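# Push the cart through a closing door into the yellow bay

## Task

Move the utility cart through the self-closing door into the other room and park it in the yellow bay so that all four wheels sit fully inside the taped outline and none touch the tape. The case of copy paper has to be in the cart's top tray with no part of it overhanging the tray's edges. The door must have closed before the scene is ended. One or both robots may be used. At the end every robot must have released everything and backed away; a result that holds only because a robot is still touching it does not count. Neither robot may fall over or be left leaning, or the task fails.

## Robot and tools

Robots. Two identical Hello Robot Stretch 3 units, r1 and r2. Each has a base with two drive wheels and a small passive rear omni wheel, a lift riding up a mast, and a telescoping arm that reaches out to the robot's right side. The base cannot move sideways; to bring the gripper forward you drive the base. The base is 0.33 m long and 0.34 m wide. Turns pivot about the point between the drive wheels, 0.05 m back from the front edge. Stowed (arm in, wrist folded) the wrist pokes up to 0.06 m past the right side and a turn sweeps a 0.28 m radius; an unfolded, level wrist reaches beyond that.

Frames. Base frame: origin on the floor between the drive wheels, x ahead, y to the left, z up. hand_pose is expressed in it, at the point where closed fingertips meet; with all wrist joints at zero that frame's x is up, y runs back along the arm toward the mast, z faces the rear. The odometry frame is where the base frame was at scene start. Each robot reports only in its own frames, so the robots' positions relative to each other come only from images, lidar_m, wrist_depth_mm and head_depth_mm.

execute_actions. Argument actions is a list holding one action or nothing (empty = just report state and images). The action is an object keyed by robot name, r1 and/or r2. Per robot:
- base: exactly one of translate_m (an offset in metres, straight ahead from the current base position, positive forward, -1 to 1) or rotate_rad (an offset in radians, turning in place, positive counter-clockwise seen from above, -3.2 to 3.2). Base offsets are measured from the base position in the latest state report.
- joints: absolute targets by name (tolerance for done in brackets): lift_m 0 to 1.1 (0.004), arm height; arm_m 0 to 0.52 (0.004), extension; wrist_yaw_rad -1.345 to 4.42 (0.02), 0 along the arm, positive swings toward the front, 3.0 folds over the base; wrist_pitch_rad -1.57 to 0.451 (0.05), 0 level, negative tips fingers down; wrist_roll_rad -2.911 to 2.911 (0.02), 0 fingers level side by side; gripper_m -0.089 to 0.179 (0.004), bigger is wider, actual fingertip gap is smaller by about 0.007 nearly shut and 0.025 wide open, zero gap below 0.007; head_pan_rad -3.953 to 1.73 (0.02), 0 ahead, positive left, -1.57 along the arm; head_tilt_rad -1.53 to 0.419 (0.02), negative down.
- contact_limits: {arm_m: effort percent 1 to 100}; the arm halts with contact_stop when its effort reaches that level (negative when retracting) and holds no harder than that until the next action. Too low a value stops it immediately; values above the maximum are clipped.
Motions within an action start together. Anything left out may still be driving toward an earlier target without the status saying so. Unknown keys or out-of-range numbers reject the call and nothing moves. An action runs at most 15 s. Optional cameras: list of r1_head_camera, r1_nav_camera, r1_wrist_camera, r2_head_camera, r2_nav_camera, r2_wrist_camera or all; omitted or null gives all, [] gives none. If a result reports a stop, the later execute_actions, wait and finished_scene calls in that same reply are skipped.

wait: seconds 0 to 10; commands nothing new and returns the same report. zoom_image: camera plus region [x0, y0, x1, y1] in pixels of that camera's latest full image, origin top-left, at most 504 by 504. Head images are 896x504, nav 672x504 (fisheye), wrist 644x364. finished_scene: scene number; ends it permanently and says whether the goal was met.

Result lines. base_status and joint_status: done (for the base, wheels turned the full amount, slip included), off_target (stopped short, may still be pushing), contact_stop, time_out, torque_fault (after these the old target is dropped). on_its_own covers uncommanded parts; its held at value is the target held, not the position. joint_positions; motor_effort in percent, positive toward larger values, peak of the last action in brackets, with fixed bias and noise; a positive wheel effort pushes forward. lidar_m: 12 distances in metres from the base origin, 30 degree sectors, first straight ahead then counter-clockwise (4th left, 7th behind, 10th right), dash means nothing seen; the scan plane is 0.17 m above the floor, range 0.15 to 12 m, blind to clear objects and its own robot, partly blocked by the mast and by the robot's own body when the lift is low. wrist_depth_mm (45 to 1000) and head_depth_mm (280 to 4000, image sideways): 7 by 7 grids of median depths, read from the top left. base_odometry counts wheel turns only; heading -3.142 to 3.142, left positive. turned_by_wheels and turned_by_imu: turn since the last result. base_tilt in degrees, forward and right positive, with a fixed offset up to about 4. The pictures line names the images in order. Camera calibration is given per camera, with small errors.

Handling. Arm and lift stop and go slack when pushing firmly; a slack lift may sag under load or keep pressing. Base, wrist and head never contact-stop. Wrist servos overloaded for several seconds shut off for 10 s. To grip, command gripper_m below the object's width; to let go, open at least 0.02 above the touch value; readings do not confirm a hold. The base is fast (0.30 m/s, 1.9 rad/s) only with lift_m under 0.30, arm_m under 0.03 and wrist_yaw_rad over 2.54, else 0.10 m/s and 0.63 rad/s. Fold or unfold the wrist only with lift_m 0.32 to 0.95, pitch -0.4 and roll near 0; once folded the lift may go to 0.25. With yaw below -0.4 keep pitch at -0.5 or lower.

Avoid. Any firm press between the two robots ends the run; once bases touch, even millimetres more is too much, and nothing in the state reports it. Travel differs between robots by up to 2.5 cm per metre, which strains a shared load. Robots can tip when the arm pushes something rigid with the gripper above about 0.45 m, when pushing again after a contact_stop, when driving while holding something fixed, or when snagging furniture, especially reversing. If tilting, reverse the last move in small steps, free the gripper, and lower lift_m to about 0.2. Also avoid drops, slips, slamming the door or cart, and hard collisions.

Each tool is called after "Emit:" as a command line: name --argument value for each argument, lists and objects as JSON in quotes; but a table of rows of numbers goes row by row, as --pt "numbers of a row", without its own name.

## Session

Emit:
execute_actions --actions '[]'

Scene clock: 0.00 s.
r1.base_odometry: x=+0.000 y=+0.000 heading=+0.000 (m, m, rad; r1's odometry frame)
r1.turned_by_wheels: +0.000 (rad since the last result)
r1.turned_by_imu: +0.000 (rad since the last result)
r1.base_tilt: forward=+0.9 right=-2.5 (deg)
r1.lidar_m: 1.74 2.52 3.57 1.55 1.19 1.17 0.92 0.71 0.69 0.73 1.06 1.64
r1.head_depth_mm: 1558 1569 1565 1545 1552 1540 1533 / 1648 1681 1661 1659 1664 1651 1641 / 1675 1813 1801 1781 1770 1758 1748 / 1661 1948 1928 1919 1921 1897 1887 / 1675 2105 2107 2083 2074 2054 2020 / 1682 2278 2309 2282 2267 2262 2145 / 1683 2433 2563 2535 2512 2467 2177
r1.base_status: not commanded
r1.joint_positions: lift_m=+0.420 arm_m=+0.001 wrist_yaw_rad=+3.133 wrist_pitch_rad=-0.373 wrist_roll_rad=-0.016 gripper_m=+0.037 head_pan_rad=+0.003 head_tilt_rad=-0.002
r1.joint_status: not commanded
r1.motor_effort: left_wheel=+1 right_wheel=+0 lift_m=+22 arm_m=-1 wrist_yaw_rad=+0 wrist_pitch_rad=+8 wrist_roll_rad=+0 gripper_m=+0 head_pan_rad=+1 head_tilt_rad=+2 (%)
r1.hand_pose: x=-0.0193 y=+0.0839 z=+0.4428 quat_wxyz=(+0.134, +0.690, +0.130, +0.700) (m; r1's base frame)
r1.wrist_depth_mm: 868 - - - - - - / 915 - - - - - - / 903 - - - - - - / 963 - - - - - - / 836 828 802 812 824 779 780 / 703 686 - 695 651 669 651 / 582 590 573 580 571 572 576
r2.base_odometry: x=+0.000 y=+0.000 heading=+0.000 (m, m, rad; r2's odometry frame)
r2.turned_by_wheels: +0.000 (rad since the last result)
r2.turned_by_imu: +0.000 (rad since the last result)
r2.base_tilt: forward=-0.6 right=+0.3 (deg)
r2.lidar_m: 1.98 1.65 1.65 1.85 2.53 2.52 2.82 1.15 1.17 2.71 2.26 2.25
r2.head_depth_mm: 2010 2284 2287 2340 2318 2311 2233 / 2005 2472 2467 2470 2488 2478 2258 / 1998 2652 2679 2686 2698 2695 2241 / 2014 2603 2617 2623 2605 2619 2262 / 2017 2277 2278 2293 2313 2320 2210 / 1967 2041 2047 2052 2066 2079 2041 / 1815 1854 1850 1839 1863 1860 1883
r2.base_status: not commanded
r2.joint_positions: lift_m=+0.374 arm_m=-0.001 wrist_yaw_rad=+3.115 wrist_pitch_rad=-0.360 wrist_roll_rad=+0.003 gripper_m=+0.037 head_pan_rad=+0.008 head_tilt_rad=-0.015
r2.joint_status: not commanded
r2.motor_effort: left_wheel=+0 right_wheel=+0 lift_m=+26 arm_m=+0 wrist_yaw_rad=+1 wrist_pitch_rad=+5 wrist_roll_rad=+0 gripper_m=+0 head_pan_rad=+0 head_tilt_rad=+2 (%)
r2.hand_pose: x=-0.0152 y=+0.0872 z=+0.4001 quat_wxyz=(+0.136, +0.698, +0.117, +0.693) (m; r2's base frame)
r2.wrist_depth_mm: - - - - - - - / - - - - - - - / - - - - - - - / - - - - - - - / 797 806 - 824 849 832 855 / 657 676 - 689 693 695 695 / 568 574 - 573 559 587 586
pictures: r1_head_camera (sideways: a quarter turn clockwise sets it upright), r1_nav_camera (sideways: a quarter turn counterclockwise sets it upright), r1_wrist_camera, r2_head_camera (sideways: a quarter turn clockwise sets it upright), r2_nav_camera (sideways: a quarter turn counterclockwise sets it upright), r2_wrist_camera
Images, in order (width x height): r1_head_camera 896x504, r1_nav_camera 672x504, r1_wrist_camera 644x364, r2_head_camera 896x504, r2_nav_camera 672x504, r2_wrist_camera 644x364.

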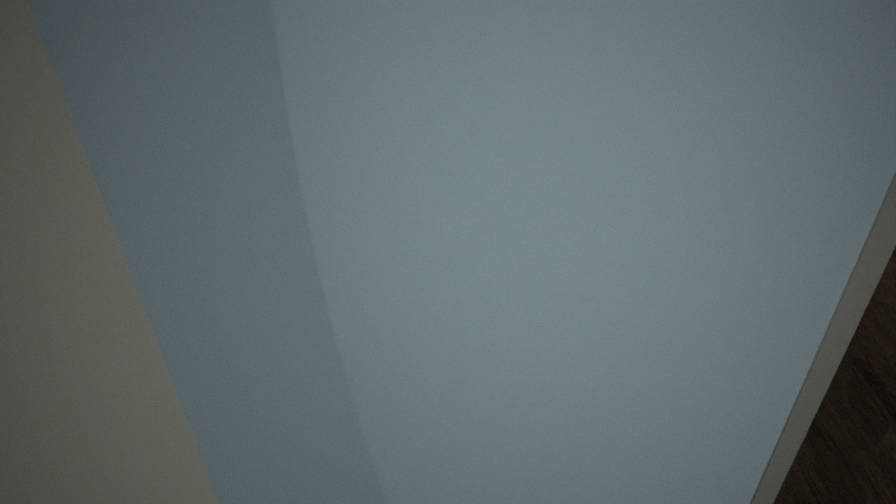

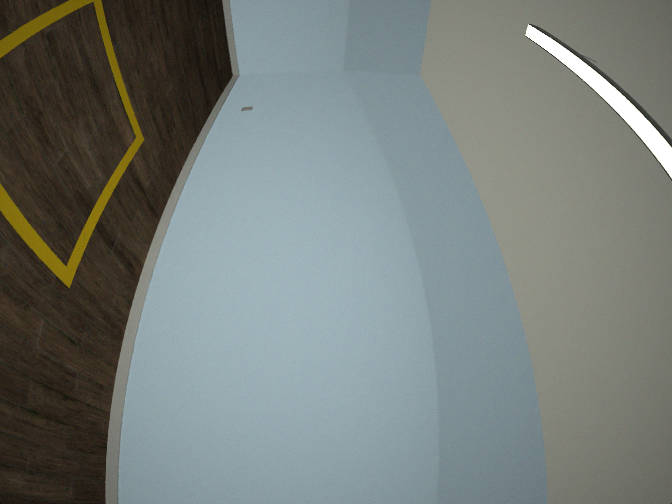

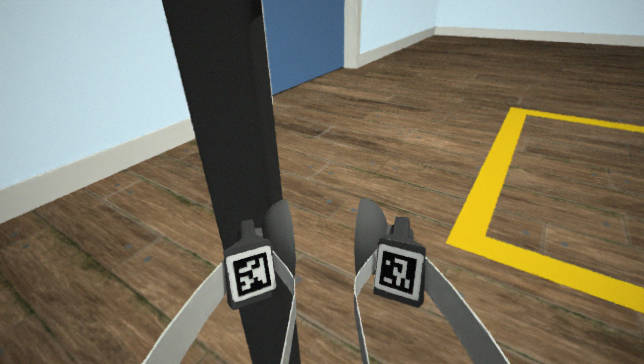

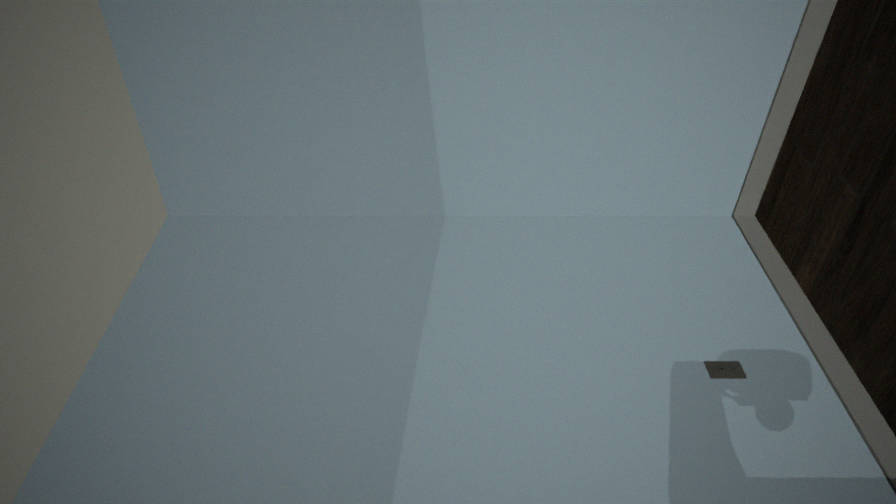

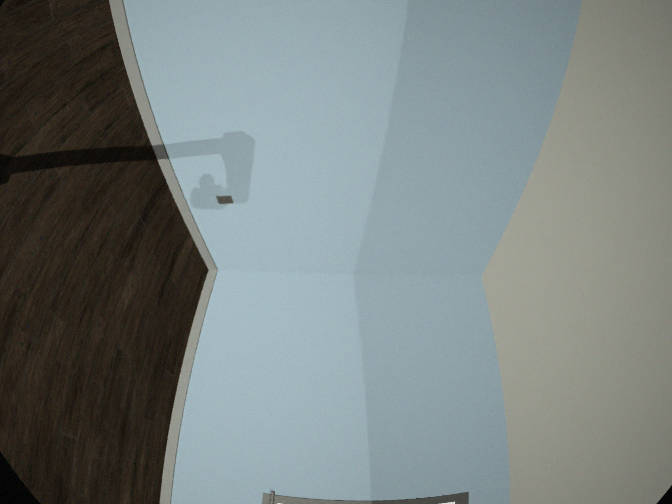

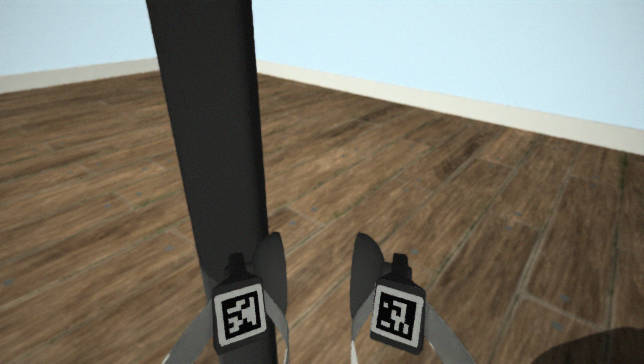

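Emit:
execute_actions --actions '[{"r1":{"joints":{"head_pan_rad":1.2,"head_tilt_rad":-0.6,"lift_m":0.27}},"r2":{"base":{"rotate_rad":-2.35},"joints":{"head_tilt_rad":-0.4,"lift_m":0.27}}}]' --cameras '["r1_head_camera","r1_nav_camera","r2_head_camera","r2_nav_camera"]'

Scene clock: 5.00 s.
r1.base_odometry: x=+0.000 y=+0.000 heading=+0.000 (m, m, rad; r1's odometry frame)
r1.turned_by_wheels: +0.000 (rad since the last result)
r1.turned_by_imu: +0.001 (rad since the last result)
r1.base_tilt: forward=+0.8 right=-2.4 (deg)
r1.lidar_m: 1.75 2.52 3.58 1.55 1.19 1.16 0.92 0.71 0.69 0.73 1.06 1.64
r1.head_depth_mm: 3195 3466 3554 2382 1798 1446 1205 / 3236 3574 3586 2397 1796 1441 1206 / 3335 3641 3583 2400 1815 1449 1202 / 3390 3753 3571 2391 1799 1449 1206 / 3124 3302 3290 2398 1803 1442 1205 / 2364 2495 2634 2379 1805 1445 1206 / 1949 2077 2234 2236 1811 1443 1207
r1.base_status: not commanded
r1.joint_positions: lift_m=+0.271 arm_m=+0.001 wrist_yaw_rad=+3.133 wrist_pitch_rad=-0.374 wrist_roll_rad=-0.016 gripper_m=+0.037 head_pan_rad=+1.193 head_tilt_rad=-0.592
r1.joint_status: all done
r1.motor_effort: left_wheel=+1(1) right_wheel=-1(1) lift_m=+13(18) arm_m=-1(0) wrist_yaw_rad=+0(0) wrist_pitch_rad=+8(8) wrist_roll_rad=+0(0) gripper_m=-1(0) head_pan_rad=+5(64) head_tilt_rad=-3(26) (%)
r1.hand_pose: x=-0.0193 y=+0.0839 z=+0.2932 quat_wxyz=(+0.134, +0.690, +0.130, +0.700) (m; r1's base frame)
r1.wrist_depth_mm: 861 - - - - - - / 882 - - - - - - / 920 - - - - 972 951 / 770 777 753 738 735 721 722 / 613 600 612 601 613 581 574 / 504 505 - 517 491 492 482 / 441 - - - 424 415 413
r2.base_odometry: x=+0.000 y=+0.000 heading=-2.350 (m, m, rad; r2's odometry frame)
r2.turned_by_wheels: -2.350 (rad since the last result)
r2.turned_by_imu: -2.382 (rad since the last result)
r2.base_tilt: forward=-0.3 right=+0.3 (deg)
r2.lidar_m: 1.15 1.33 2.38 2.25 2.30 1.74 1.65 1.68 2.19 2.52 2.58 3.37
r2.head_depth_mm: 3823 - - 3508 2380 1792 1438 / 3806 - - 3520 2374 1774 1436 / 3782 - - 3089 2263 1778 1438 / 3745 - 1635 1531 1545 1617 1424 / 3701 3940 1471 1503 1641 1625 1423 / 3656 3865 - 1562 1610 1623 1425 / 3609 3932 - 3024 2228 1779 1428
r2.base_status: done
r2.joint_positions: lift_m=+0.270 arm_m=-0.001 wrist_yaw_rad=+3.115 wrist_pitch_rad=-0.361 wrist_roll_rad=+0.003 gripper_m=+0.037 head_pan_rad=+0.008 head_tilt_rad=-0.396
r2.joint_status: all done
r2.motor_effort: left_wheel=+4(18) right_wheel=-4(8) lift_m=+23(23) arm_m=+0(0) wrist_yaw_rad=+0(2) wrist_pitch_rad=+6(6) wrist_roll_rad=-1(0) gripper_m=+1(0) head_pan_rad=+0(0) head_tilt_rad=-3(27) (%)
r2.hand_pose: x=-0.0152 y=+0.0871 z=+0.2958 quat_wxyz=(+0.137, +0.698, +0.118, +0.693) (m; r2's base frame)
r2.wrist_depth_mm: - - - - - - - / - - - - - - - / - - - - - - - / 804 811 - 845 843 840 841 / 641 645 - 653 663 658 671 / 530 528 - 541 553 556 556 / 450 483 - - - 458 468
pictures: r1_head_camera (sideways: a quarter turn clockwise sets it upright), r1_nav_camera (sideways: a quarter turn counterclockwise sets it upright), r2_head_camera (sideways: a quarter turn clockwise sets it upright), r2_nav_camera (sideways: a quarter turn counterclockwise sets it upright)
camera_calibration (this result's frames):
r1_head_camera: T_world_to_cam=[[-0.182656, -0.48092, -0.857527, 1.13301], [-0.932089, 0.362199, -0.004591, 0.0173051], [0.312804, 0.798453, -0.514418, 0.621372], [0, 0, 0, 1]] pos_world=[0.0287147, 0.0424849, 1.29131]
r1_nav_camera: T_world_to_cam=[[0.18943, 0.498655, 0.845849, -1.06008], [0.938091, -0.346338, -0.00591071, 0.0556747], [0.290002, 0.794603, -0.53339, 0.652048], [0, 0, 0, 1]] pos_world=[-0.0405127, 0.0297757, 1.24479]
r2_head_camera: T_world_to_cam=[[-0.408216, -0.011569, -0.912812, 1.20876], [0.0231639, 0.999466, -0.0230263, 0.0304885], [0.912592, -0.030544, -0.40773, 0.487506], [0, 0, 0, 1]] pos_world=[0.0478349, -0.00159765, 1.30284]
r2_nav_camera: T_world_to_cam=[[0.426817, 0.0240675, 0.904018, -1.13571], [-0.0113808, -0.999424, 0.0319807, 0.00994143], [0.904266, -0.0239384, -0.426297, 0.509415], [0, 0, 0, 1]] pos_world=[0.0242073, 0.0494639, 1.24355]
Images, in order (width x height): r1_head_camera 896x504, r1_nav_camera 672x504, r2_head_camera 896x504, r2_nav_camera 672x504.

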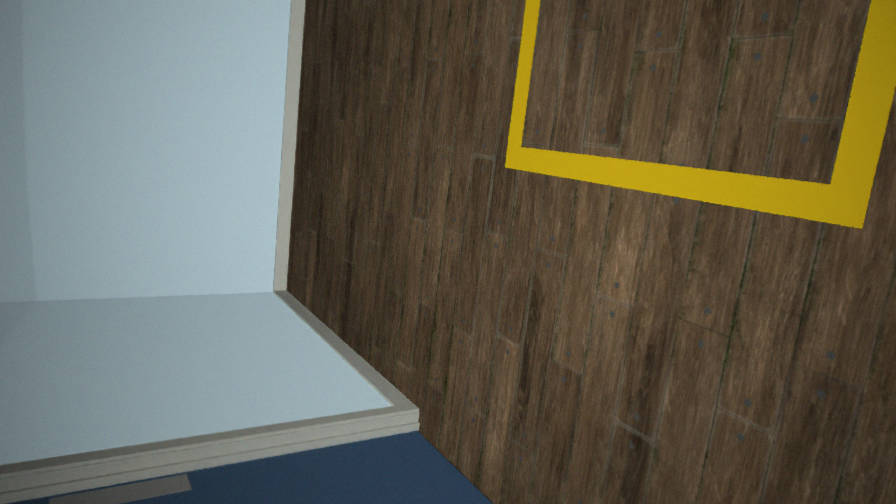

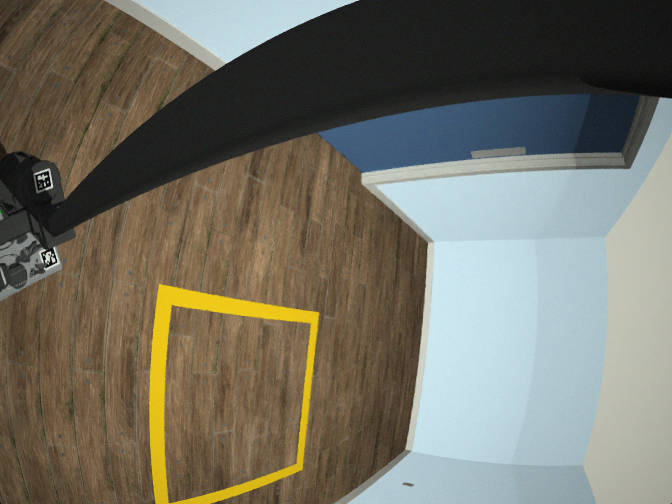

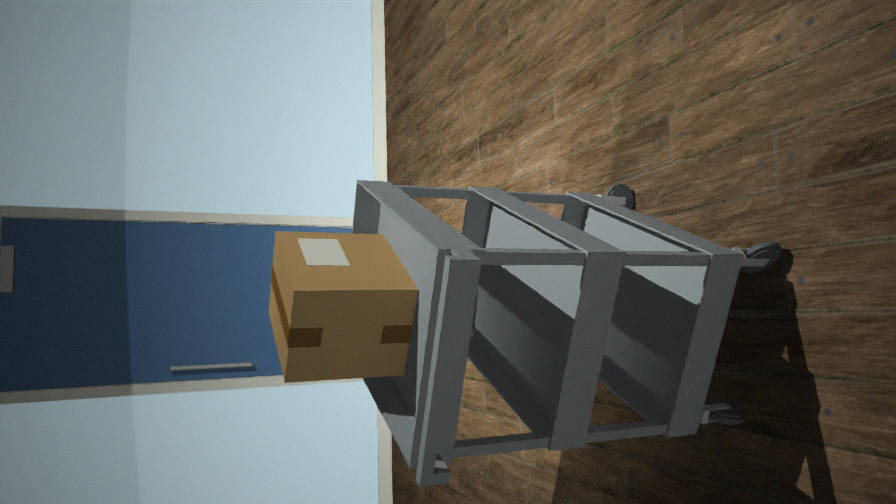

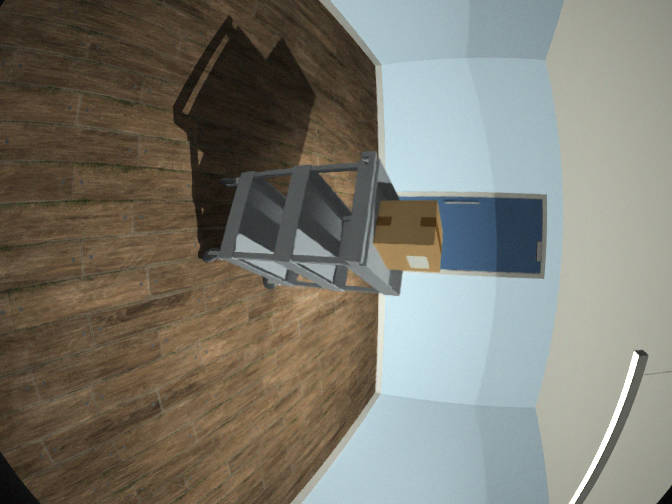

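Emit:
execute_actions --actions '[{"r1":{"base":{"rotate_rad":1.0},"joints":{"head_pan_rad":0}},"r2":{"base":{"rotate_rad":0.98}}}]' --cameras '[]'

Emit:
execute_actions --actions '[{"r1":{"base":{"translate_m":1.0}},"r2":{"base":{"translate_m":0.71}}}]' --cameras '[]'

Emit:
execute_actions --actions '[{"r1":{"base":{"translate_m":0.9}},"r2":{"base":{"rotate_rad":-1.28},"joints":{"lift_m":0.9,"head_tilt_rad":-0.7,"head_pan_rad":-0.2}}}]' --cameras '[]'

Emit:
execute_actions --actions '[{"r1":{"base":{"rotate_rad":1.55}},"r2":{"joints":{"wrist_yaw_rad":1.57,"gripper_m":0.12}}}]' --cameras '[]'

Emit:
execute_actions --actions '[{"r1":{"base":{"translate_m":0.4}},"r2":{"joints":{"wrist_pitch_rad":0,"wrist_roll_rad":1.57,"lift_m":0.8}}}]' --cameras '["r1_nav_camera","r2_head_camera","r2_wrist_camera"]'

Scene clock: 14.83 s.
r1.base_odometry: x=+0.000 y=+0.000 heading=+1.000 (m, m, rad; r1's odometry frame)
r1.turned_by_wheels: +1.000 (rad since the last result)
r1.turned_by_imu: +0.988 (rad since the last result)
r1.base_tilt: forward=+0.8 right=-2.5 (deg)
r1.lidar_m: 4.02 1.62 1.20 1.17 0.97 0.72 0.69 0.72 1.00 1.65 1.72 2.37
r1.head_depth_mm: 3309 3669 3558 2379 1792 1445 1201 / 3331 3609 3535 2394 1795 1443 1199 / 3350 3681 3564 2384 1793 1445 1206 / 3327 3649 3519 2375 1804 1444 1208 / 3337 3635 3523 2382 1796 1446 1207 / 3348 3639 3516 2407 1792 1445 1204 / 3015 2989 3031 2410 1797 1441 1204
r1.base_status: done
r1.joint_positions: lift_m=+0.271 arm_m=+0.001 wrist_yaw_rad=+3.133 wrist_pitch_rad=-0.374 wrist_roll_rad=-0.016 gripper_m=+0.037 head_pan_rad=+0.007 head_tilt_rad=-0.593
r1.joint_status: all done
r1.motor_effort: left_wheel=-1(6) right_wheel=+2(9) lift_m=+12(13) arm_m=+0(1) wrist_yaw_rad=+0(0) wrist_pitch_rad=+8(8) wrist_roll_rad=+0(0) gripper_m=-1(1) head_pan_rad=-5(65) head_tilt_rad=-3(3) (%)
r1.hand_pose: x=-0.0193 y=+0.0838 z=+0.2932 quat_wxyz=(+0.134, +0.690, +0.130, +0.700) (m; r1's base frame)
r1.wrist_depth_mm: 780 - - - - - - / 772 - - - - - - / 765 - - - - 987 962 / 747 770 769 766 745 719 710 / 617 613 606 602 609 584 574 / 506 506 - 516 487 494 480 / 440 - - - 421 415 416
r2.base_odometry: x=+0.000 y=+0.000 heading=-1.370 (m, m, rad; r2's odometry frame)
r2.turned_by_wheels: +0.980 (rad since the last result)
r2.turned_by_imu: +0.994 (rad since the last result)
r2.base_tilt: forward=-0.6 right=+0.0 (deg)
r2.lidar_m: 2.44 2.25 2.27 1.79 1.65 1.66 2.09 2.52 2.55 3.20 1.15 1.28
r2.head_depth_mm: 3324 3651 - 3534 2368 1779 1433 / 3060 3261 3654 3497 2380 1794 1434 / 2747 2969 3230 3342 2349 1783 1432 / 2559 2720 2968 3094 2376 1781 1436 / 2352 2501 2672 2882 2351 1769 1433 / 2198 2335 2489 2655 2347 1778 1428 / 2063 2176 2276 2463 2325 1766 1426
r2.base_status: done
r2.joint_positions: lift_m=+0.270 arm_m=-0.001 wrist_yaw_rad=+3.115 wrist_pitch_rad=-0.361 wrist_roll_rad=+0.003 gripper_m=+0.037 head_pan_rad=+0.008 head_tilt_rad=-0.396
r2.joint_status: not commanded
r2.motor_effort: left_wheel=-4(14) right_wheel=+3(11) lift_m=+23(23) arm_m=+0(1) wrist_yaw_rad=+0(3) wrist_pitch_rad=+6(6) wrist_roll_rad=+0(0) gripper_m=+0(0) head_pan_rad=-1(1) head_tilt_rad=-2(2) (%)
r2.hand_pose: x=-0.0152 y=+0.0870 z=+0.2958 quat_wxyz=(+0.137, +0.698, +0.118, +0.693) (m; r2's base frame)
r2.wrist_depth_mm: - - - - - - - / - - - - - - - / - - - - - - - / 815 818 - 835 846 854 855 / 636 644 - 664 658 671 667 / 531 537 - 533 559 543 549 / 456 480 - - - 461 466
pictures: none
No camera images: the call's "cameras" was empty. Leave "cameras" out to get every camera's image.

Scene clock: 19.83 s.
r1.base_odometry: x=+0.541 y=+0.841 heading=+1.000 (m, m, rad; r1's odometry frame)
r1.turned_by_wheels: +0.000 (rad since the last result)
r1.turned_by_imu: +0.004 (rad since the last result)
r1.base_tilt: forward=+0.8 right=-2.5 (deg)
r1.lidar_m: 3.04 1.62 1.26 1.15 1.20 1.66 1.68 1.75 1.72 1.66 1.73 2.40
r1.head_depth_mm: 2511 2768 2994 2380 1790 1448 1200 / 2487 2771 3033 2383 1793 1443 1204 / 2502 2766 3031 2377 1790 1440 1211 / 2524 2777 3038 2406 1800 1449 1201 / 2528 2797 3083 2393 1802 1448 1209 / 2540 2786 3036 2403 1811 1446 1203 / 2523 2743 2927 2379 1800 1442 1208
r1.base_status: done
r1.joint_positions: lift_m=+0.271 arm_m=+0.001 wrist_yaw_rad=+3.133 wrist_pitch_rad=-0.374 wrist_roll_rad=-0.016 gripper_m=+0.037 head_pan_rad=+0.007 head_tilt_rad=-0.594
r1.joint_status: not commanded
r1.motor_effort: left_wheel=-2(7) right_wheel=+3(10) lift_m=+13(13) arm_m=-1(1) wrist_yaw_rad=-1(0) wrist_pitch_rad=+8(8) wrist_roll_rad=+0(0) gripper_m=-1(0) head_pan_rad=-4(5) head_tilt_rad=-2(3) (%)
r1.hand_pose: x=-0.0193 y=+0.0838 z=+0.2932 quat_wxyz=(+0.134, +0.690, +0.130, +0.700) (m; r1's base frame)
r1.wrist_depth_mm: - - - - - - - / - - - - - - - / - - - - - 936 956 / 774 769 761 761 744 728 731 / 613 610 605 596 615 586 574 / 507 509 - 513 492 490 483 / 445 - - - 425 417 415
r2.base_odometry: x=+0.141 y=-0.696 heading=-1.370 (m, m, rad; r2's odometry frame)
r2.turned_by_wheels: +0.000 (rad since the last result)
r2.turned_by_imu: +0.004 (rad since the last result)
r2.base_tilt: forward=-0.4 right=+0.1 (deg)
r2.lidar_m: 1.82 1.68 1.70 2.14 2.08 2.11 2.64 3.09 3.14 0.92 0.92 2.77
r2.head_depth_mm: 2459 2705 2992 3177 2380 1778 1438 / 2228 2422 2685 2910 2367 1804 1440 / 2038 2197 2394 2619 2337 1784 1436 / 1873 2023 2161 2349 2331 1776 1428 / 1743 1860 1995 2143 2246 1774 1425 / 1621 1726 1833 1968 2081 1764 1424 / 1520 1604 1693 1820 1940 1771 1428
r2.base_status: done
r2.joint_positions: lift_m=+0.270 arm_m=-0.001 wrist_yaw_rad=+3.115 wrist_pitch_rad=-0.361 wrist_roll_rad=+0.003 gripper_m=+0.037 head_pan_rad=+0.008 head_tilt_rad=-0.396
r2.joint_status: not commanded
r2.motor_effort: left_wheel=-4(11) right_wheel=+4(12) lift_m=+23(23) arm_m=-1(1) wrist_yaw_rad=-1(1) wrist_pitch_rad=+6(6) wrist_roll_rad=+0(0) gripper_m=+0(0) head_pan_rad=+0(0) head_tilt_rad=-2(3) (%)
r2.hand_pose: x=-0.0152 y=+0.0870 z=+0.2958 quat_wxyz=(+0.137, +0.698, +0.118, +0.693) (m; r2's base frame)
r2.wrist_depth_mm: - - - - - - - / - - - - - - - / - - - - - - - / 811 809 - 822 840 852 840 / 636 645 - 657 663 672 667 / 535 538 - 538 556 546 545 / 453 480 - - - 471 466
pictures: none
No camera images: the call's "cameras" was empty. Leave "cameras" out to get every camera's image.

Scene clock: 26.40 s.
r1.base_odometry: x=+1.027 y=+1.598 heading=+1.000 (m, m, rad; r1's odometry frame)
r1.turned_by_wheels: +0.000 (rad since the last result)
r1.turned_by_imu: +0.004 (rad since the last result)
r1.base_tilt: forward=+0.8 right=-2.5 (deg)
r1.lidar_m: 2.17 1.56 1.15 1.15 1.26 1.64 2.57 2.33 1.74 1.68 1.76 2.24
r1.head_depth_mm: 1768 1941 2163 2323 1797 1442 1198 / 1774 1947 2181 2328 1801 1443 1199 / 1779 1956 2179 2341 1791 1444 1204 / 1786 1966 2175 2326 1801 1442 1203 / 1777 1977 2195 2343 1810 1444 1204 / 1798 1977 2204 2360 1797 1445 1206 / 1800 1985 2221 2384 1799 1444 1207
r1.base_status: done
r1.joint_positions: lift_m=+0.271 arm_m=+0.001 wrist_yaw_rad=+3.133 wrist_pitch_rad=-0.374 wrist_roll_rad=-0.016 gripper_m=+0.037 head_pan_rad=+0.007 head_tilt_rad=-0.594
r1.joint_status: not commanded
r1.motor_effort: left_wheel=-2(4) right_wheel=+2(9) lift_m=+13(13) arm_m=-1(1) wrist_yaw_rad=-1(0) wrist_pitch_rad=+8(8) wrist_roll_rad=+0(0) gripper_m=+0(1) head_pan_rad=-4(4) head_tilt_rad=-2(2) (%)
r1.hand_pose: x=-0.0193 y=+0.0838 z=+0.2932 quat_wxyz=(+0.134, +0.690, +0.130, +0.700) (m; r1's base frame)
r1.wrist_depth_mm: - - - - - - - / - - - - - - - / - - - - - 972 945 / 779 777 758 755 733 725 714 / 623 612 601 589 601 586 579 / 510 509 - 520 486 485 479 / 442 - - - 422 417 412
r2.base_odometry: x=+0.141 y=-0.696 heading=-2.650 (m, m, rad; r2's odometry frame)
r2.turned_by_wheels: -1.280 (rad since the last result)
r2.turned_by_imu: -1.298 (rad since the last result)
r2.base_tilt: forward=-0.4 right=+0.1 (deg)
r2.lidar_m: 0.92 3.74 2.08 1.69 1.68 1.85 2.10 2.08 2.28 3.11 3.09 0.95
r2.head_depth_mm: 3497 3595 2758 2092 1666 1402 1204 / 3870 3928 2758 2077 1671 1401 1207 / - 3957 1088 1380 1558 1395 1203 / - 1405 1183 1343 1533 1394 1199 / 1150 1122 1120 1341 1532 1395 1199 / 1141 1134 1112 1290 1534 1388 1196 / 3374 3601 2556 2050 1649 1385 1194
r2.base_status: done
r2.joint_positions: lift_m=+0.900 arm_m=-0.001 wrist_yaw_rad=+3.115 wrist_pitch_rad=-0.361 wrist_roll_rad=+0.003 gripper_m=+0.037 head_pan_rad=-0.193 head_tilt_rad=-0.692
r2.joint_status: all done
r2.motor_effort: left_wheel=+4(15) right_wheel=-4(10) lift_m=+29(31) arm_m=-1(1) wrist_yaw_rad=-2(1) wrist_pitch_rad=+6(6) wrist_roll_rad=+0(0) gripper_m=+0(0) head_pan_rad=-3(19) head_tilt_rad=-4(27) (%)
r2.hand_pose: x=-0.0152 y=+0.0870 z=+0.9255 quat_wxyz=(+0.137, +0.698, +0.118, +0.693) (m; r2's base frame)
r2.wrist_depth_mm: - - - - - - - / - - - - - - - / - - - - - - - / - - - - - - - / - - - - - - - / - - - - - - - / - - - - - - -
pictures: none
No camera images: the call's "cameras" was empty. Leave "cameras" out to get every camera's image.

Scene clock: 28.63 s.
r1.base_odometry: x=+1.027 y=+1.598 heading=+2.549 (m, m, rad; r1's odometry frame)
r1.turned_by_wheels: +1.550 (rad since the last result)
r1.turned_by_imu: +1.530 (rad since the last result)
r1.base_tilt: forward=+0.8 right=-2.4 (deg)
r1.lidar_m: 1.15 1.25 1.59 2.57 2.41 1.74 1.68 1.74 2.26 2.17 1.62 1.16
r1.head_depth_mm: 912 1006 1122 1272 1453 1439 1203 / 964 1039 1142 1274 1458 1446 1209 / 980 1081 1202 1366 1537 1446 1206 / 977 1079 1204 1360 1560 1440 1205 / 976 1083 1203 1363 1562 1447 1202 / 973 1079 1204 1356 1569 1443 1200 / 978 1082 1204 1357 1560 1440 1207
r1.base_status: done
r1.joint_positions: lift_m=+0.271 arm_m=+0.001 wrist_yaw_rad=+3.133 wrist_pitch_rad=-0.374 wrist_roll_rad=-0.016 gripper_m=+0.037 head_pan_rad=+0.007 head_tilt_rad=-0.594
r1.joint_status: not commanded
r1.motor_effort: left_wheel=-2(7) right_wheel=+3(10) lift_m=+13(13) arm_m=-1(1) wrist_yaw_rad=-1(0) wrist_pitch_rad=+8(8) wrist_roll_rad=+0(0) gripper_m=+1(0) head_pan_rad=-5(5) head_tilt_rad=-2(2) (%)
r1.hand_pose: x=-0.0193 y=+0.0838 z=+0.2932 quat_wxyz=(+0.134, +0.690, +0.130, +0.700) (m; r1's base frame)
r1.wrist_depth_mm: - - - - - - - / - - - - - - - / - - - - - 960 942 / 765 772 756 754 738 721 715 / 615 614 608 592 616 591 580 / 504 511 - 509 491 489 483 / 444 - - - 419 415 416
r2.base_odometry: x=+0.141 y=-0.696 heading=-2.650 (m, m, rad; r2's odometry frame)
r2.turned_by_wheels: +0.000 (rad since the last result)
r2.turned_by_imu: +0.000 (rad since the last result)
r2.base_tilt: forward=-0.4 right=+0.2 (deg)
r2.lidar_m: 0.92 3.74 2.09 1.69 1.68 1.85 2.10 2.08 2.29 3.11 3.10 0.95
r2.head_depth_mm: 3413 3587 2771 2075 1677 1397 1207 / 3827 3948 2753 2074 1672 1406 1203 / - - 1088 1385 1553 1393 1184 / - 1408 1182 1334 1530 1393 1198 / 1152 1123 1118 1337 1531 1392 1199 / 1142 1133 1110 1287 1518 1391 1191 / 3377 3586 2566 2042 1641 1376 1188
r2.base_status: not commanded
r2.joint_positions: lift_m=+0.900 arm_m=-0.001 wrist_yaw_rad=+1.572 wrist_pitch_rad=-0.361 wrist_roll_rad=+0.003 gripper_m=+0.120 head_pan_rad=-0.193 head_tilt_rad=-0.692
r2.joint_status: all done
r2.motor_effort: left_wheel=+5(5) right_wheel=-4(4) lift_m=+29(29) arm_m=+0(1) wrist_yaw_rad=-3(1) wrist_pitch_rad=+6(6) wrist_roll_rad=+0(0) gripper_m=+1(92) head_pan_rad=-3(3) head_tilt_rad=-5(5) (%)
r2.hand_pose: x=+0.2098 y=-0.1440 z=+0.9255 quat_wxyz=(+0.581, +0.582, -0.402, +0.401) (m; r2's base frame)
r2.wrist_depth_mm: - - - - - - - / - - - 837 - - - / - - - - - - - / - - - - - - - / - - - - - - - / - - - - - - - / - - - - - - -
pictures: none
No camera images: the call's "cameras" was empty. Leave "cameras" out to get every camera's image.

Scene clock: 31.63 s.
r1.base_odometry: x=+0.695 y=+1.822 heading=+2.549 (m, m, rad; r1's odometry frame)
r1.turned_by_wheels: +0.000 (rad since the last result)
r1.turned_by_imu: +0.002 (rad since the last result)
r1.base_tilt: forward=+0.9 right=-2.4 (deg)
r1.lidar_m: 0.81 0.84 1.01 2.57 2.66 2.16 2.07 2.15 2.25 2.17 1.05 0.77
r1.head_depth_mm: 630 681 723 804 923 1088 1200 / 646 712 793 888 991 1127 1202 / 645 714 796 900 1030 1217 1204 / 647 712 795 898 1032 1212 1204 / 646 712 798 898 1034 1212 1206 / 645 713 795 896 1035 1214 1204 / 645 713 793 899 1036 1218 1206
r1.base_status: done
r1.joint_positions: lift_m=+0.271 arm_m=+0.001 wrist_yaw_rad=+3.133 wrist_pitch_rad=-0.374 wrist_roll_rad=-0.016 gripper_m=+0.037 head_pan_rad=+0.007 head_tilt_rad=-0.594
r1.joint_status: not commanded
r1.motor_effort: left_wheel=-1(5) right_wheel=+2(8) lift_m=+13(13) arm_m=-1(1) wrist_yaw_rad=+0(1) wrist_pitch_rad=+8(8) wrist_roll_rad=+0(0) gripper_m=-1(1) head_pan_rad=-5(4) head_tilt_rad=-2(2) (%)
r1.hand_pose: x=-0.0193 y=+0.0838 z=+0.2932 quat_wxyz=(+0.134, +0.690, +0.130, +0.700) (m; r1's base frame)
r1.wrist_depth_mm: - - - - - - 832 / - - - - - - 856 / - - - - - 980 830 / 782 771 774 754 726 728 713 / 613 607 597 608 605 580 574 / 512 506 - 513 493 488 479 / 446 - - - 418 417 420
r2.base_odometry: x=+0.141 y=-0.696 heading=-2.650 (m, m, rad; r2's odometry frame)
r2.turned_by_wheels: +0.000 (rad since the last result)
r2.turned_by_imu: +0.000 (rad since the last result)
r2.base_tilt: forward=-0.3 right=+0.2 (deg)
r2.lidar_m: 0.92 3.75 2.09 1.69 1.68 1.84 2.10 2.08 2.28 3.14 3.10 0.95
r2.head_depth_mm: 3466 3624 2770 2092 1682 1421 1212 / 3829 3925 2730 2058 1664 1370 1204 / - 3981 1090 1382 1552 1399 1199 / - 1401 1178 1342 1536 1391 1196 / 1155 1124 1120 1337 1523 1387 1201 / 1143 1138 1110 1294 1532 1382 1198 / 3348 3614 2558 2033 1642 1383 1193
r2.base_status: not commanded
r2.joint_positions: lift_m=+0.800 arm_m=-0.001 wrist_yaw_rad=+1.572 wrist_pitch_rad=-0.025 wrist_roll_rad=+1.565 gripper_m=+0.120 head_pan_rad=-0.193 head_tilt_rad=-0.692
r2.joint_status: all done
r2.motor_effort: left_wheel=+4(5) right_wheel=-4(4) lift_m=+23(23) arm_m=-1(1) wrist_yaw_rad=-2(2) wrist_pitch_rad=+8(11) wrist_roll_rad=+2(3) gripper_m=+0(1) head_pan_rad=-3(3) head_tilt_rad=-5(5) (%)
r2.hand_pose: x=+0.2342 y=-0.1438 z=+0.9081 quat_wxyz=(+0.011, +0.707, -0.707, -0.007) (m; r2's base frame)
r2.wrist_depth_mm: - - - - - - - / - - - - - - 846 / - - - - - - 933 / - - - - - - 910 / - - - - - - 968 / - - - - - - - / - - - - - - -
pictures: r1_nav_camera (sideways: a quarter turn counterclockwise sets it upright), r2_head_camera (sideways: a quarter turn clockwise sets it upright), r2_wrist_camera
camera_calibration (this result's frames):
r1_nav_camera: T_world_to_cam=[[0.534584, 0.0116741, 0.845035, -1.06112], [0.0312286, -0.999495, -0.00594779, 0.0612548], [0.844538, 0.0295688, -0.534679, 0.650342], [0, 0, 0, 1]] pos_world=[0.0161078, 0.0543817, 1.24477]
r2_head_camera: T_world_to_cam=[[-0.646088, 0.117963, -0.754092, 1.00325], [0.214648, 0.976193, -0.0311992, 0.0399501], [0.732459, -0.182022, -0.656027, 0.811654], [0, 0, 0, 1]] pos_world=[0.045111, -0.00960673, 1.29026]
r2_wrist_camera: T_world_to_cam=[[-0.0347067, -0.0265473, -0.999045, 0.911523], [-0.120073, 0.992517, -0.0222025, 0.239773], [0.992158, 0.119188, -0.0376346, -0.0159254], [0, 0, 0, 1]] pos_world=[0.0762268, -0.211882, 0.915376]
Images, in order (width x height): r1_nav_camera 672x504, r2_head_camera 896x504, r2_wrist_camera 644x364.

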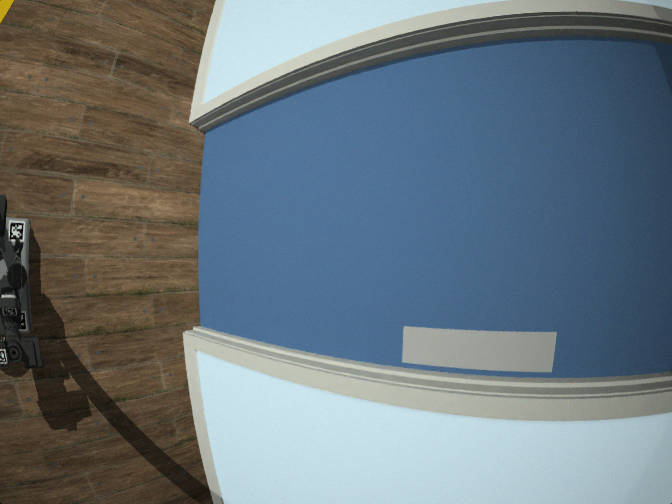

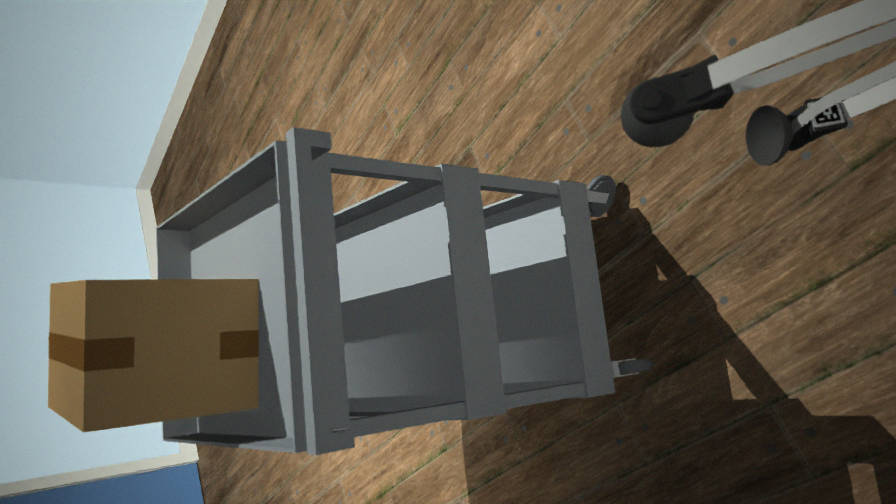

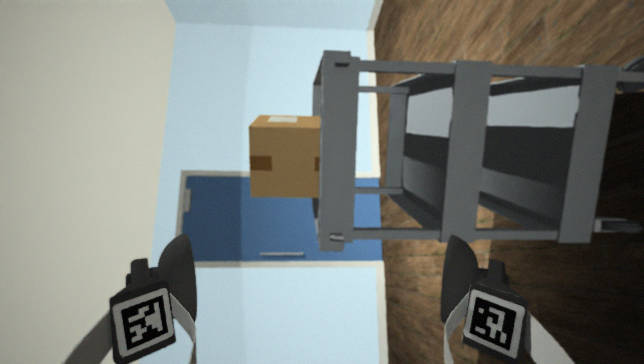

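Emit:
execute_actions --actions '[{"r1":{"base":{"rotate_rad":0.2},"joints":{"lift_m":0.32,"head_tilt_rad":-1.0}},"r2":{"base":{"translate_m":0.45},"joints":{"lift_m":0.76}}}]' --cameras '["r2_head_camera","r2_wrist_camera"]'

Emit:
execute_actions --actions '[{"r1":{"base":{"translate_m":1.0}},"r2":{"base":{"translate_m":0.1}}}]' --cameras '["r1_nav_camera","r2_head_camera","r2_wrist_camera"]'

Scene clock: 40.27 s.
r1.base_odometry: x=+0.695 y=+1.822 heading=+2.749 (m, m, rad; r1's odometry frame)
r1.turned_by_wheels: +0.200 (rad since the last result)
r1.turned_by_imu: +0.198 (rad since the last result)
r1.base_tilt: forward=+0.8 right=-2.5 (deg)
r1.lidar_m: 0.81 0.91 1.31 2.58 2.52 2.09 2.08 2.32 2.18 1.69 0.89 0.77
r1.head_depth_mm: 675 791 955 1128 1300 1194 1071 / 690 810 984 1253 1345 1198 1079 / 703 831 1016 1297 1348 1195 1079 / 718 853 1048 1357 1344 1194 1081 / 736 876 1077 1402 1354 1197 1079 / 752 896 1116 1454 1350 1197 1073 / 766 922 1155 1441 1351 1194 1075
r1.base_status: done
r1.joint_positions: lift_m=+0.319 arm_m=+0.001 wrist_yaw_rad=+3.133 wrist_pitch_rad=-0.374 wrist_roll_rad=-0.016 gripper_m=+0.037 head_pan_rad=+0.007 head_tilt_rad=-0.987
r1.joint_status: all done
r1.motor_effort: left_wheel=-2(8) right_wheel=+3(8) lift_m=+28(30) arm_m=-1(1) wrist_yaw_rad=+0(1) wrist_pitch_rad=+8(8) wrist_roll_rad=+1(0) gripper_m=+0(1) head_pan_rad=-4(4) head_tilt_rad=-5(25) (%)
r1.hand_pose: x=-0.0193 y=+0.0838 z=+0.3422 quat_wxyz=(+0.134, +0.690, +0.130, +0.700) (m; r1's base frame)
r1.wrist_depth_mm: - - - - - - - / - - - - - - - / - - - - - - - / 888 849 828 825 820 809 795 / 695 680 681 664 687 644 649 / 568 566 - 555 531 554 536 / 483 495 - - 474 470 461
r2.base_odometry: x=-0.255 y=-0.908 heading=-2.650 (m, m, rad; r2's odometry frame)
r2.turned_by_wheels: +0.000 (rad since the last result)
r2.turned_by_imu: +0.003 (rad since the last result)
r2.base_tilt: forward=-0.4 right=+0.1 (deg)
r2.lidar_m: 0.47 3.31 2.28 1.86 1.85 2.03 2.53 2.51 2.75 2.95 2.93 0.48
r2.head_depth_mm: 3271 3490 2763 757 806 1379 1235 / 3669 3816 978 790 975 950 1160 / 3846 3799 987 787 973 950 1158 / 3531 710 781 783 968 919 1129 / 3354 705 778 778 614 922 1099 / 3188 716 819 778 596 917 1178 / 2988 3270 2651 1957 1606 1384 1188
r2.base_status: done
r2.joint_positions: lift_m=+0.760 arm_m=-0.001 wrist_yaw_rad=+1.572 wrist_pitch_rad=-0.024 wrist_roll_rad=+1.565 gripper_m=+0.120 head_pan_rad=-0.193 head_tilt_rad=-0.692
r2.joint_status: all done
r2.motor_effort: left_wheel=+4(12) right_wheel=-4(6) lift_m=+23(22) arm_m=+0(1) wrist_yaw_rad=-2(2) wrist_pitch_rad=+8(8) wrist_roll_rad=+2(2) gripper_m=+1(0) head_pan_rad=-2(3) head_tilt_rad=-5(5) (%)
r2.hand_pose: x=+0.2342 y=-0.1438 z=+0.8683 quat_wxyz=(+0.011, +0.707, -0.707, -0.007) (m; r2's base frame)
r2.wrist_depth_mm: - - - 364 - 644 385 / - - - 373 917 666 393 / - - 618 380 977 668 400 / - - 644 390 - 665 413 / - - 673 402 - 662 422 / - - - 412 - 585 431 / - - - 420 455 - 451
pictures: r2_head_camera (sideways: a quarter turn clockwise sets it upright), r2_wrist_camera
camera_calibration (this result's frames):
r2_head_camera: T_world_to_cam=[[-0.64613, 0.117971, -0.754055, 1.0032], [0.214646, 0.976193, -0.0312005, 0.0399519], [0.732422, -0.182014, -0.65607, 0.811711], [0, 0, 0, 1]] pos_world=[0.0451103, -0.00960658, 1.29026]
r2_wrist_camera: T_world_to_cam=[[-0.0340269, -0.0264713, -0.99907, 0.871608], [-0.120056, 0.992519, -0.0222088, 0.238893], [0.992184, 0.119189, -0.0369504, -0.0180449], [0, 0, 0, 1]] pos_world=[0.0762426, -0.211883, 0.875437]
Images, in order (width x height): r2_head_camera 896x504, r2_wrist_camera 644x364.

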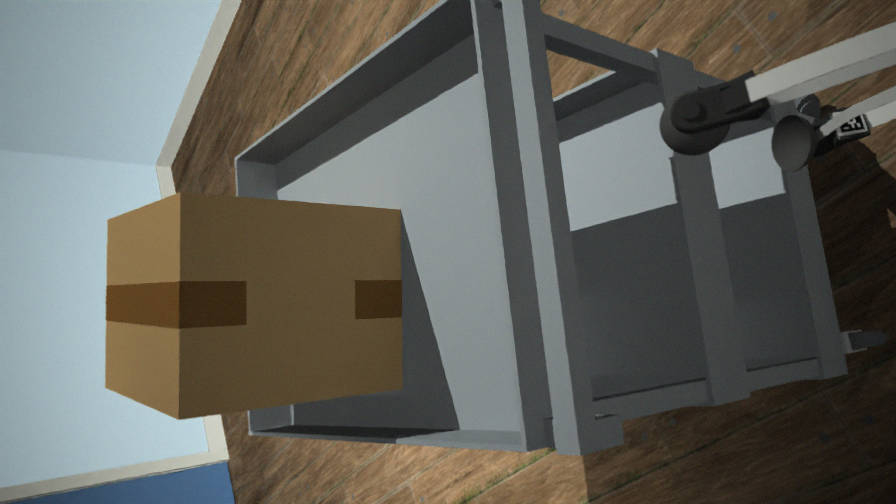

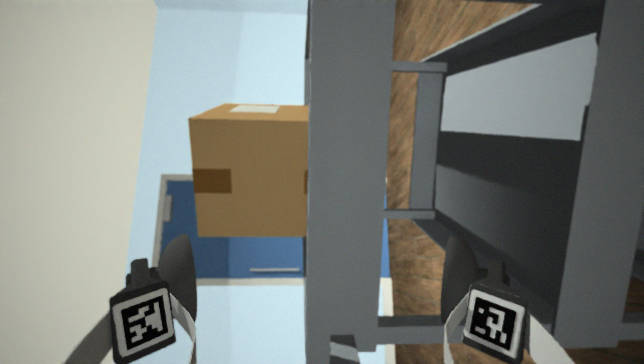

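Scene clock: 51.23 s.
r1.base_odometry: x=-0.228 y=+2.204 heading=+2.750 (m, m, rad; r1's odometry frame)
r1.turned_by_wheels: +0.001 (rad since the last result)
r1.turned_by_imu: -0.217 (rad since the last result)
r1.base_tilt: forward=+0.8 right=-2.4 (deg)
r1.lidar_m: - - 0.15 0.19 2.51 2.96 2.84 2.91 2.42 0.24 0.15 -
r1.head_depth_mm: - - - - - - 1024 / - - - - - - 620 / - - - - - - 519 / - - - - - - 451 / - - - - - - - / - - - - - - 1035 / - - - - - - 1038
r1.base_status: translate_m off_target (by the wheels' count: +0.9997 of +1.0000)
r1.joint_positions: lift_m=+0.320 arm_m=+0.001 wrist_yaw_rad=+3.133 wrist_pitch_rad=-0.375 wrist_roll_rad=-0.016 gripper_m=+0.037 head_pan_rad=+0.001 head_tilt_rad=-1.026
r1.joint_status: not commanded
r1.on_its_own: left_wheel is at rest, and its effort (+43) is outside its rest range (-18 to +18)
r1.motor_effort: left_wheel=+43(66) right_wheel=+8(49) lift_m=+22(28) arm_m=+0(1) wrist_yaw_rad=-1(17) wrist_pitch_rad=+9(10) wrist_roll_rad=+0(0) gripper_m=+0(0) head_pan_rad=-1(17) head_tilt_rad=+10(14) (%)
r1.hand_pose: x=-0.0194 y=+0.0837 z=+0.3424 quat_wxyz=(+0.134, +0.689, +0.130, +0.700) (m; r1's base frame)
r1.wrist_depth_mm: - - - 505 233 124 84 / - - - 537 237 125 85 / - - - 598 243 127 86 / 865 849 849 654 248 128 86 / 685 682 685 671 221 130 87 / 565 562 - 557 245 131 88 / 487 498 - - 234 123 88
r2.base_odometry: x=-0.343 y=-0.955 heading=-2.650 (m, m, rad; r2's odometry frame)
r2.turned_by_wheels: +0.000 (rad since the last result)
r2.turned_by_imu: +0.001 (rad since the last result)
r2.base_tilt: forward=-0.5 right=+0.2 (deg)
r2.lidar_m: 0.37 3.23 2.33 1.89 1.89 2.07 2.62 2.60 2.86 2.92 0.51 0.38
r2.head_depth_mm: 3243 3424 2772 760 580 823 1210 / 3622 3779 988 788 573 811 1086 / 3695 700 699 760 635 845 1043 / 3482 652 670 745 633 842 1017 / 3267 643 664 740 631 822 940 / 3089 683 704 751 628 541 1132 / 2913 3236 2679 1966 1608 1353 1195
r2.base_status: done
r2.joint_positions: lift_m=+0.760 arm_m=-0.001 wrist_yaw_rad=+1.572 wrist_pitch_rad=-0.024 wrist_roll_rad=+1.565 gripper_m=+0.120 head_pan_rad=-0.193 head_tilt_rad=-0.692
r2.joint_status: not commanded
r2.motor_effort: left_wheel=+4(12) right_wheel=-3(5) lift_m=+23(23) arm_m=-1(1) wrist_yaw_rad=-3(1) wrist_pitch_rad=+8(8) wrist_roll_rad=+2(2) gripper_m=+1(1) head_pan_rad=-3(2) head_tilt_rad=-5(4) (%)
r2.hand_pose: x=+0.2342 y=-0.1438 z=+0.8683 quat_wxyz=(+0.011, +0.707, -0.707, -0.007) (m; r2's base frame)
r2.wrist_depth_mm: - - - 267 272 658 463 / - - - 275 279 667 460 / - - 525 283 287 661 462 / - - 542 291 294 656 460 / - - 567 301 849 657 463 / - - - 304 - 584 457 / - - - 314 - - 435
pictures: r1_nav_camera (sideways: a quarter turn counterclockwise sets it upright), r2_head_camera (sideways: a quarter turn clockwise sets it upright), r2_wrist_camera
camera_calibration (this result's frames):
r1_nav_camera: T_world_to_cam=[[0.839488, 0.00885327, 0.543307, -0.66977], [0.0206295, -0.999666, -0.0155858, 0.0738609], [0.542987, 0.0242922, -0.83939, 1.04849], [0, 0, 0, 1]] pos_world=[-0.00857632, 0.0542958, 1.24513]
r2_head_camera: T_world_to_cam=[[-0.64617, 0.117979, -0.75402, 1.00316], [0.214644, 0.976194, -0.0312018, 0.0399535], [0.732388, -0.182008, -0.65611, 0.811763], [0, 0, 0, 1]] pos_world=[0.0451097, -0.00960647, 1.29025]
r2_wrist_camera: T_world_to_cam=[[-0.0340269, -0.0264712, -0.99907, 0.871608], [-0.120057, 0.992519, -0.0222086, 0.238893], [0.992184, 0.119189, -0.0369504, -0.0180449], [0, 0, 0, 1]] pos_world=[0.0762426, -0.211883, 0.875437]
Images, in order (width x height): r1_nav_camera 672x504, r2_head_camera 896x504, r2_wrist_camera 644x364.

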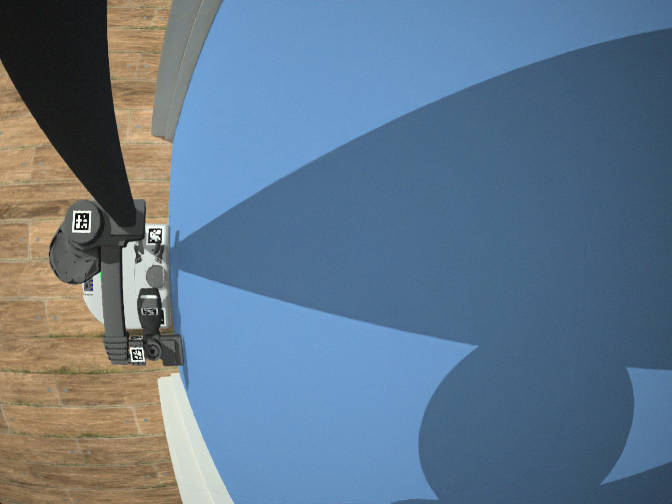

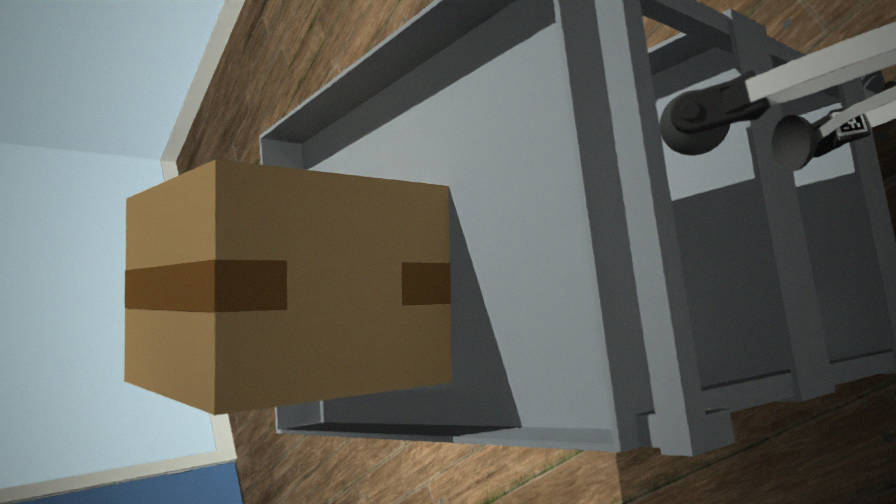

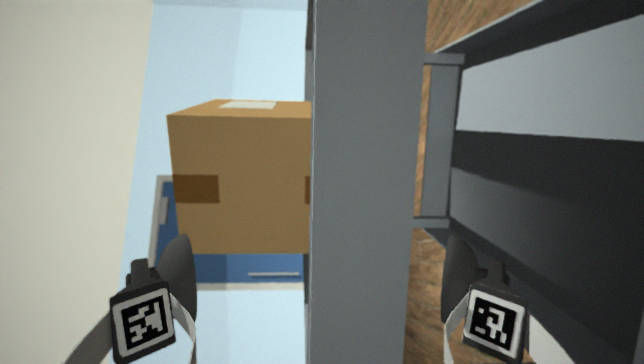

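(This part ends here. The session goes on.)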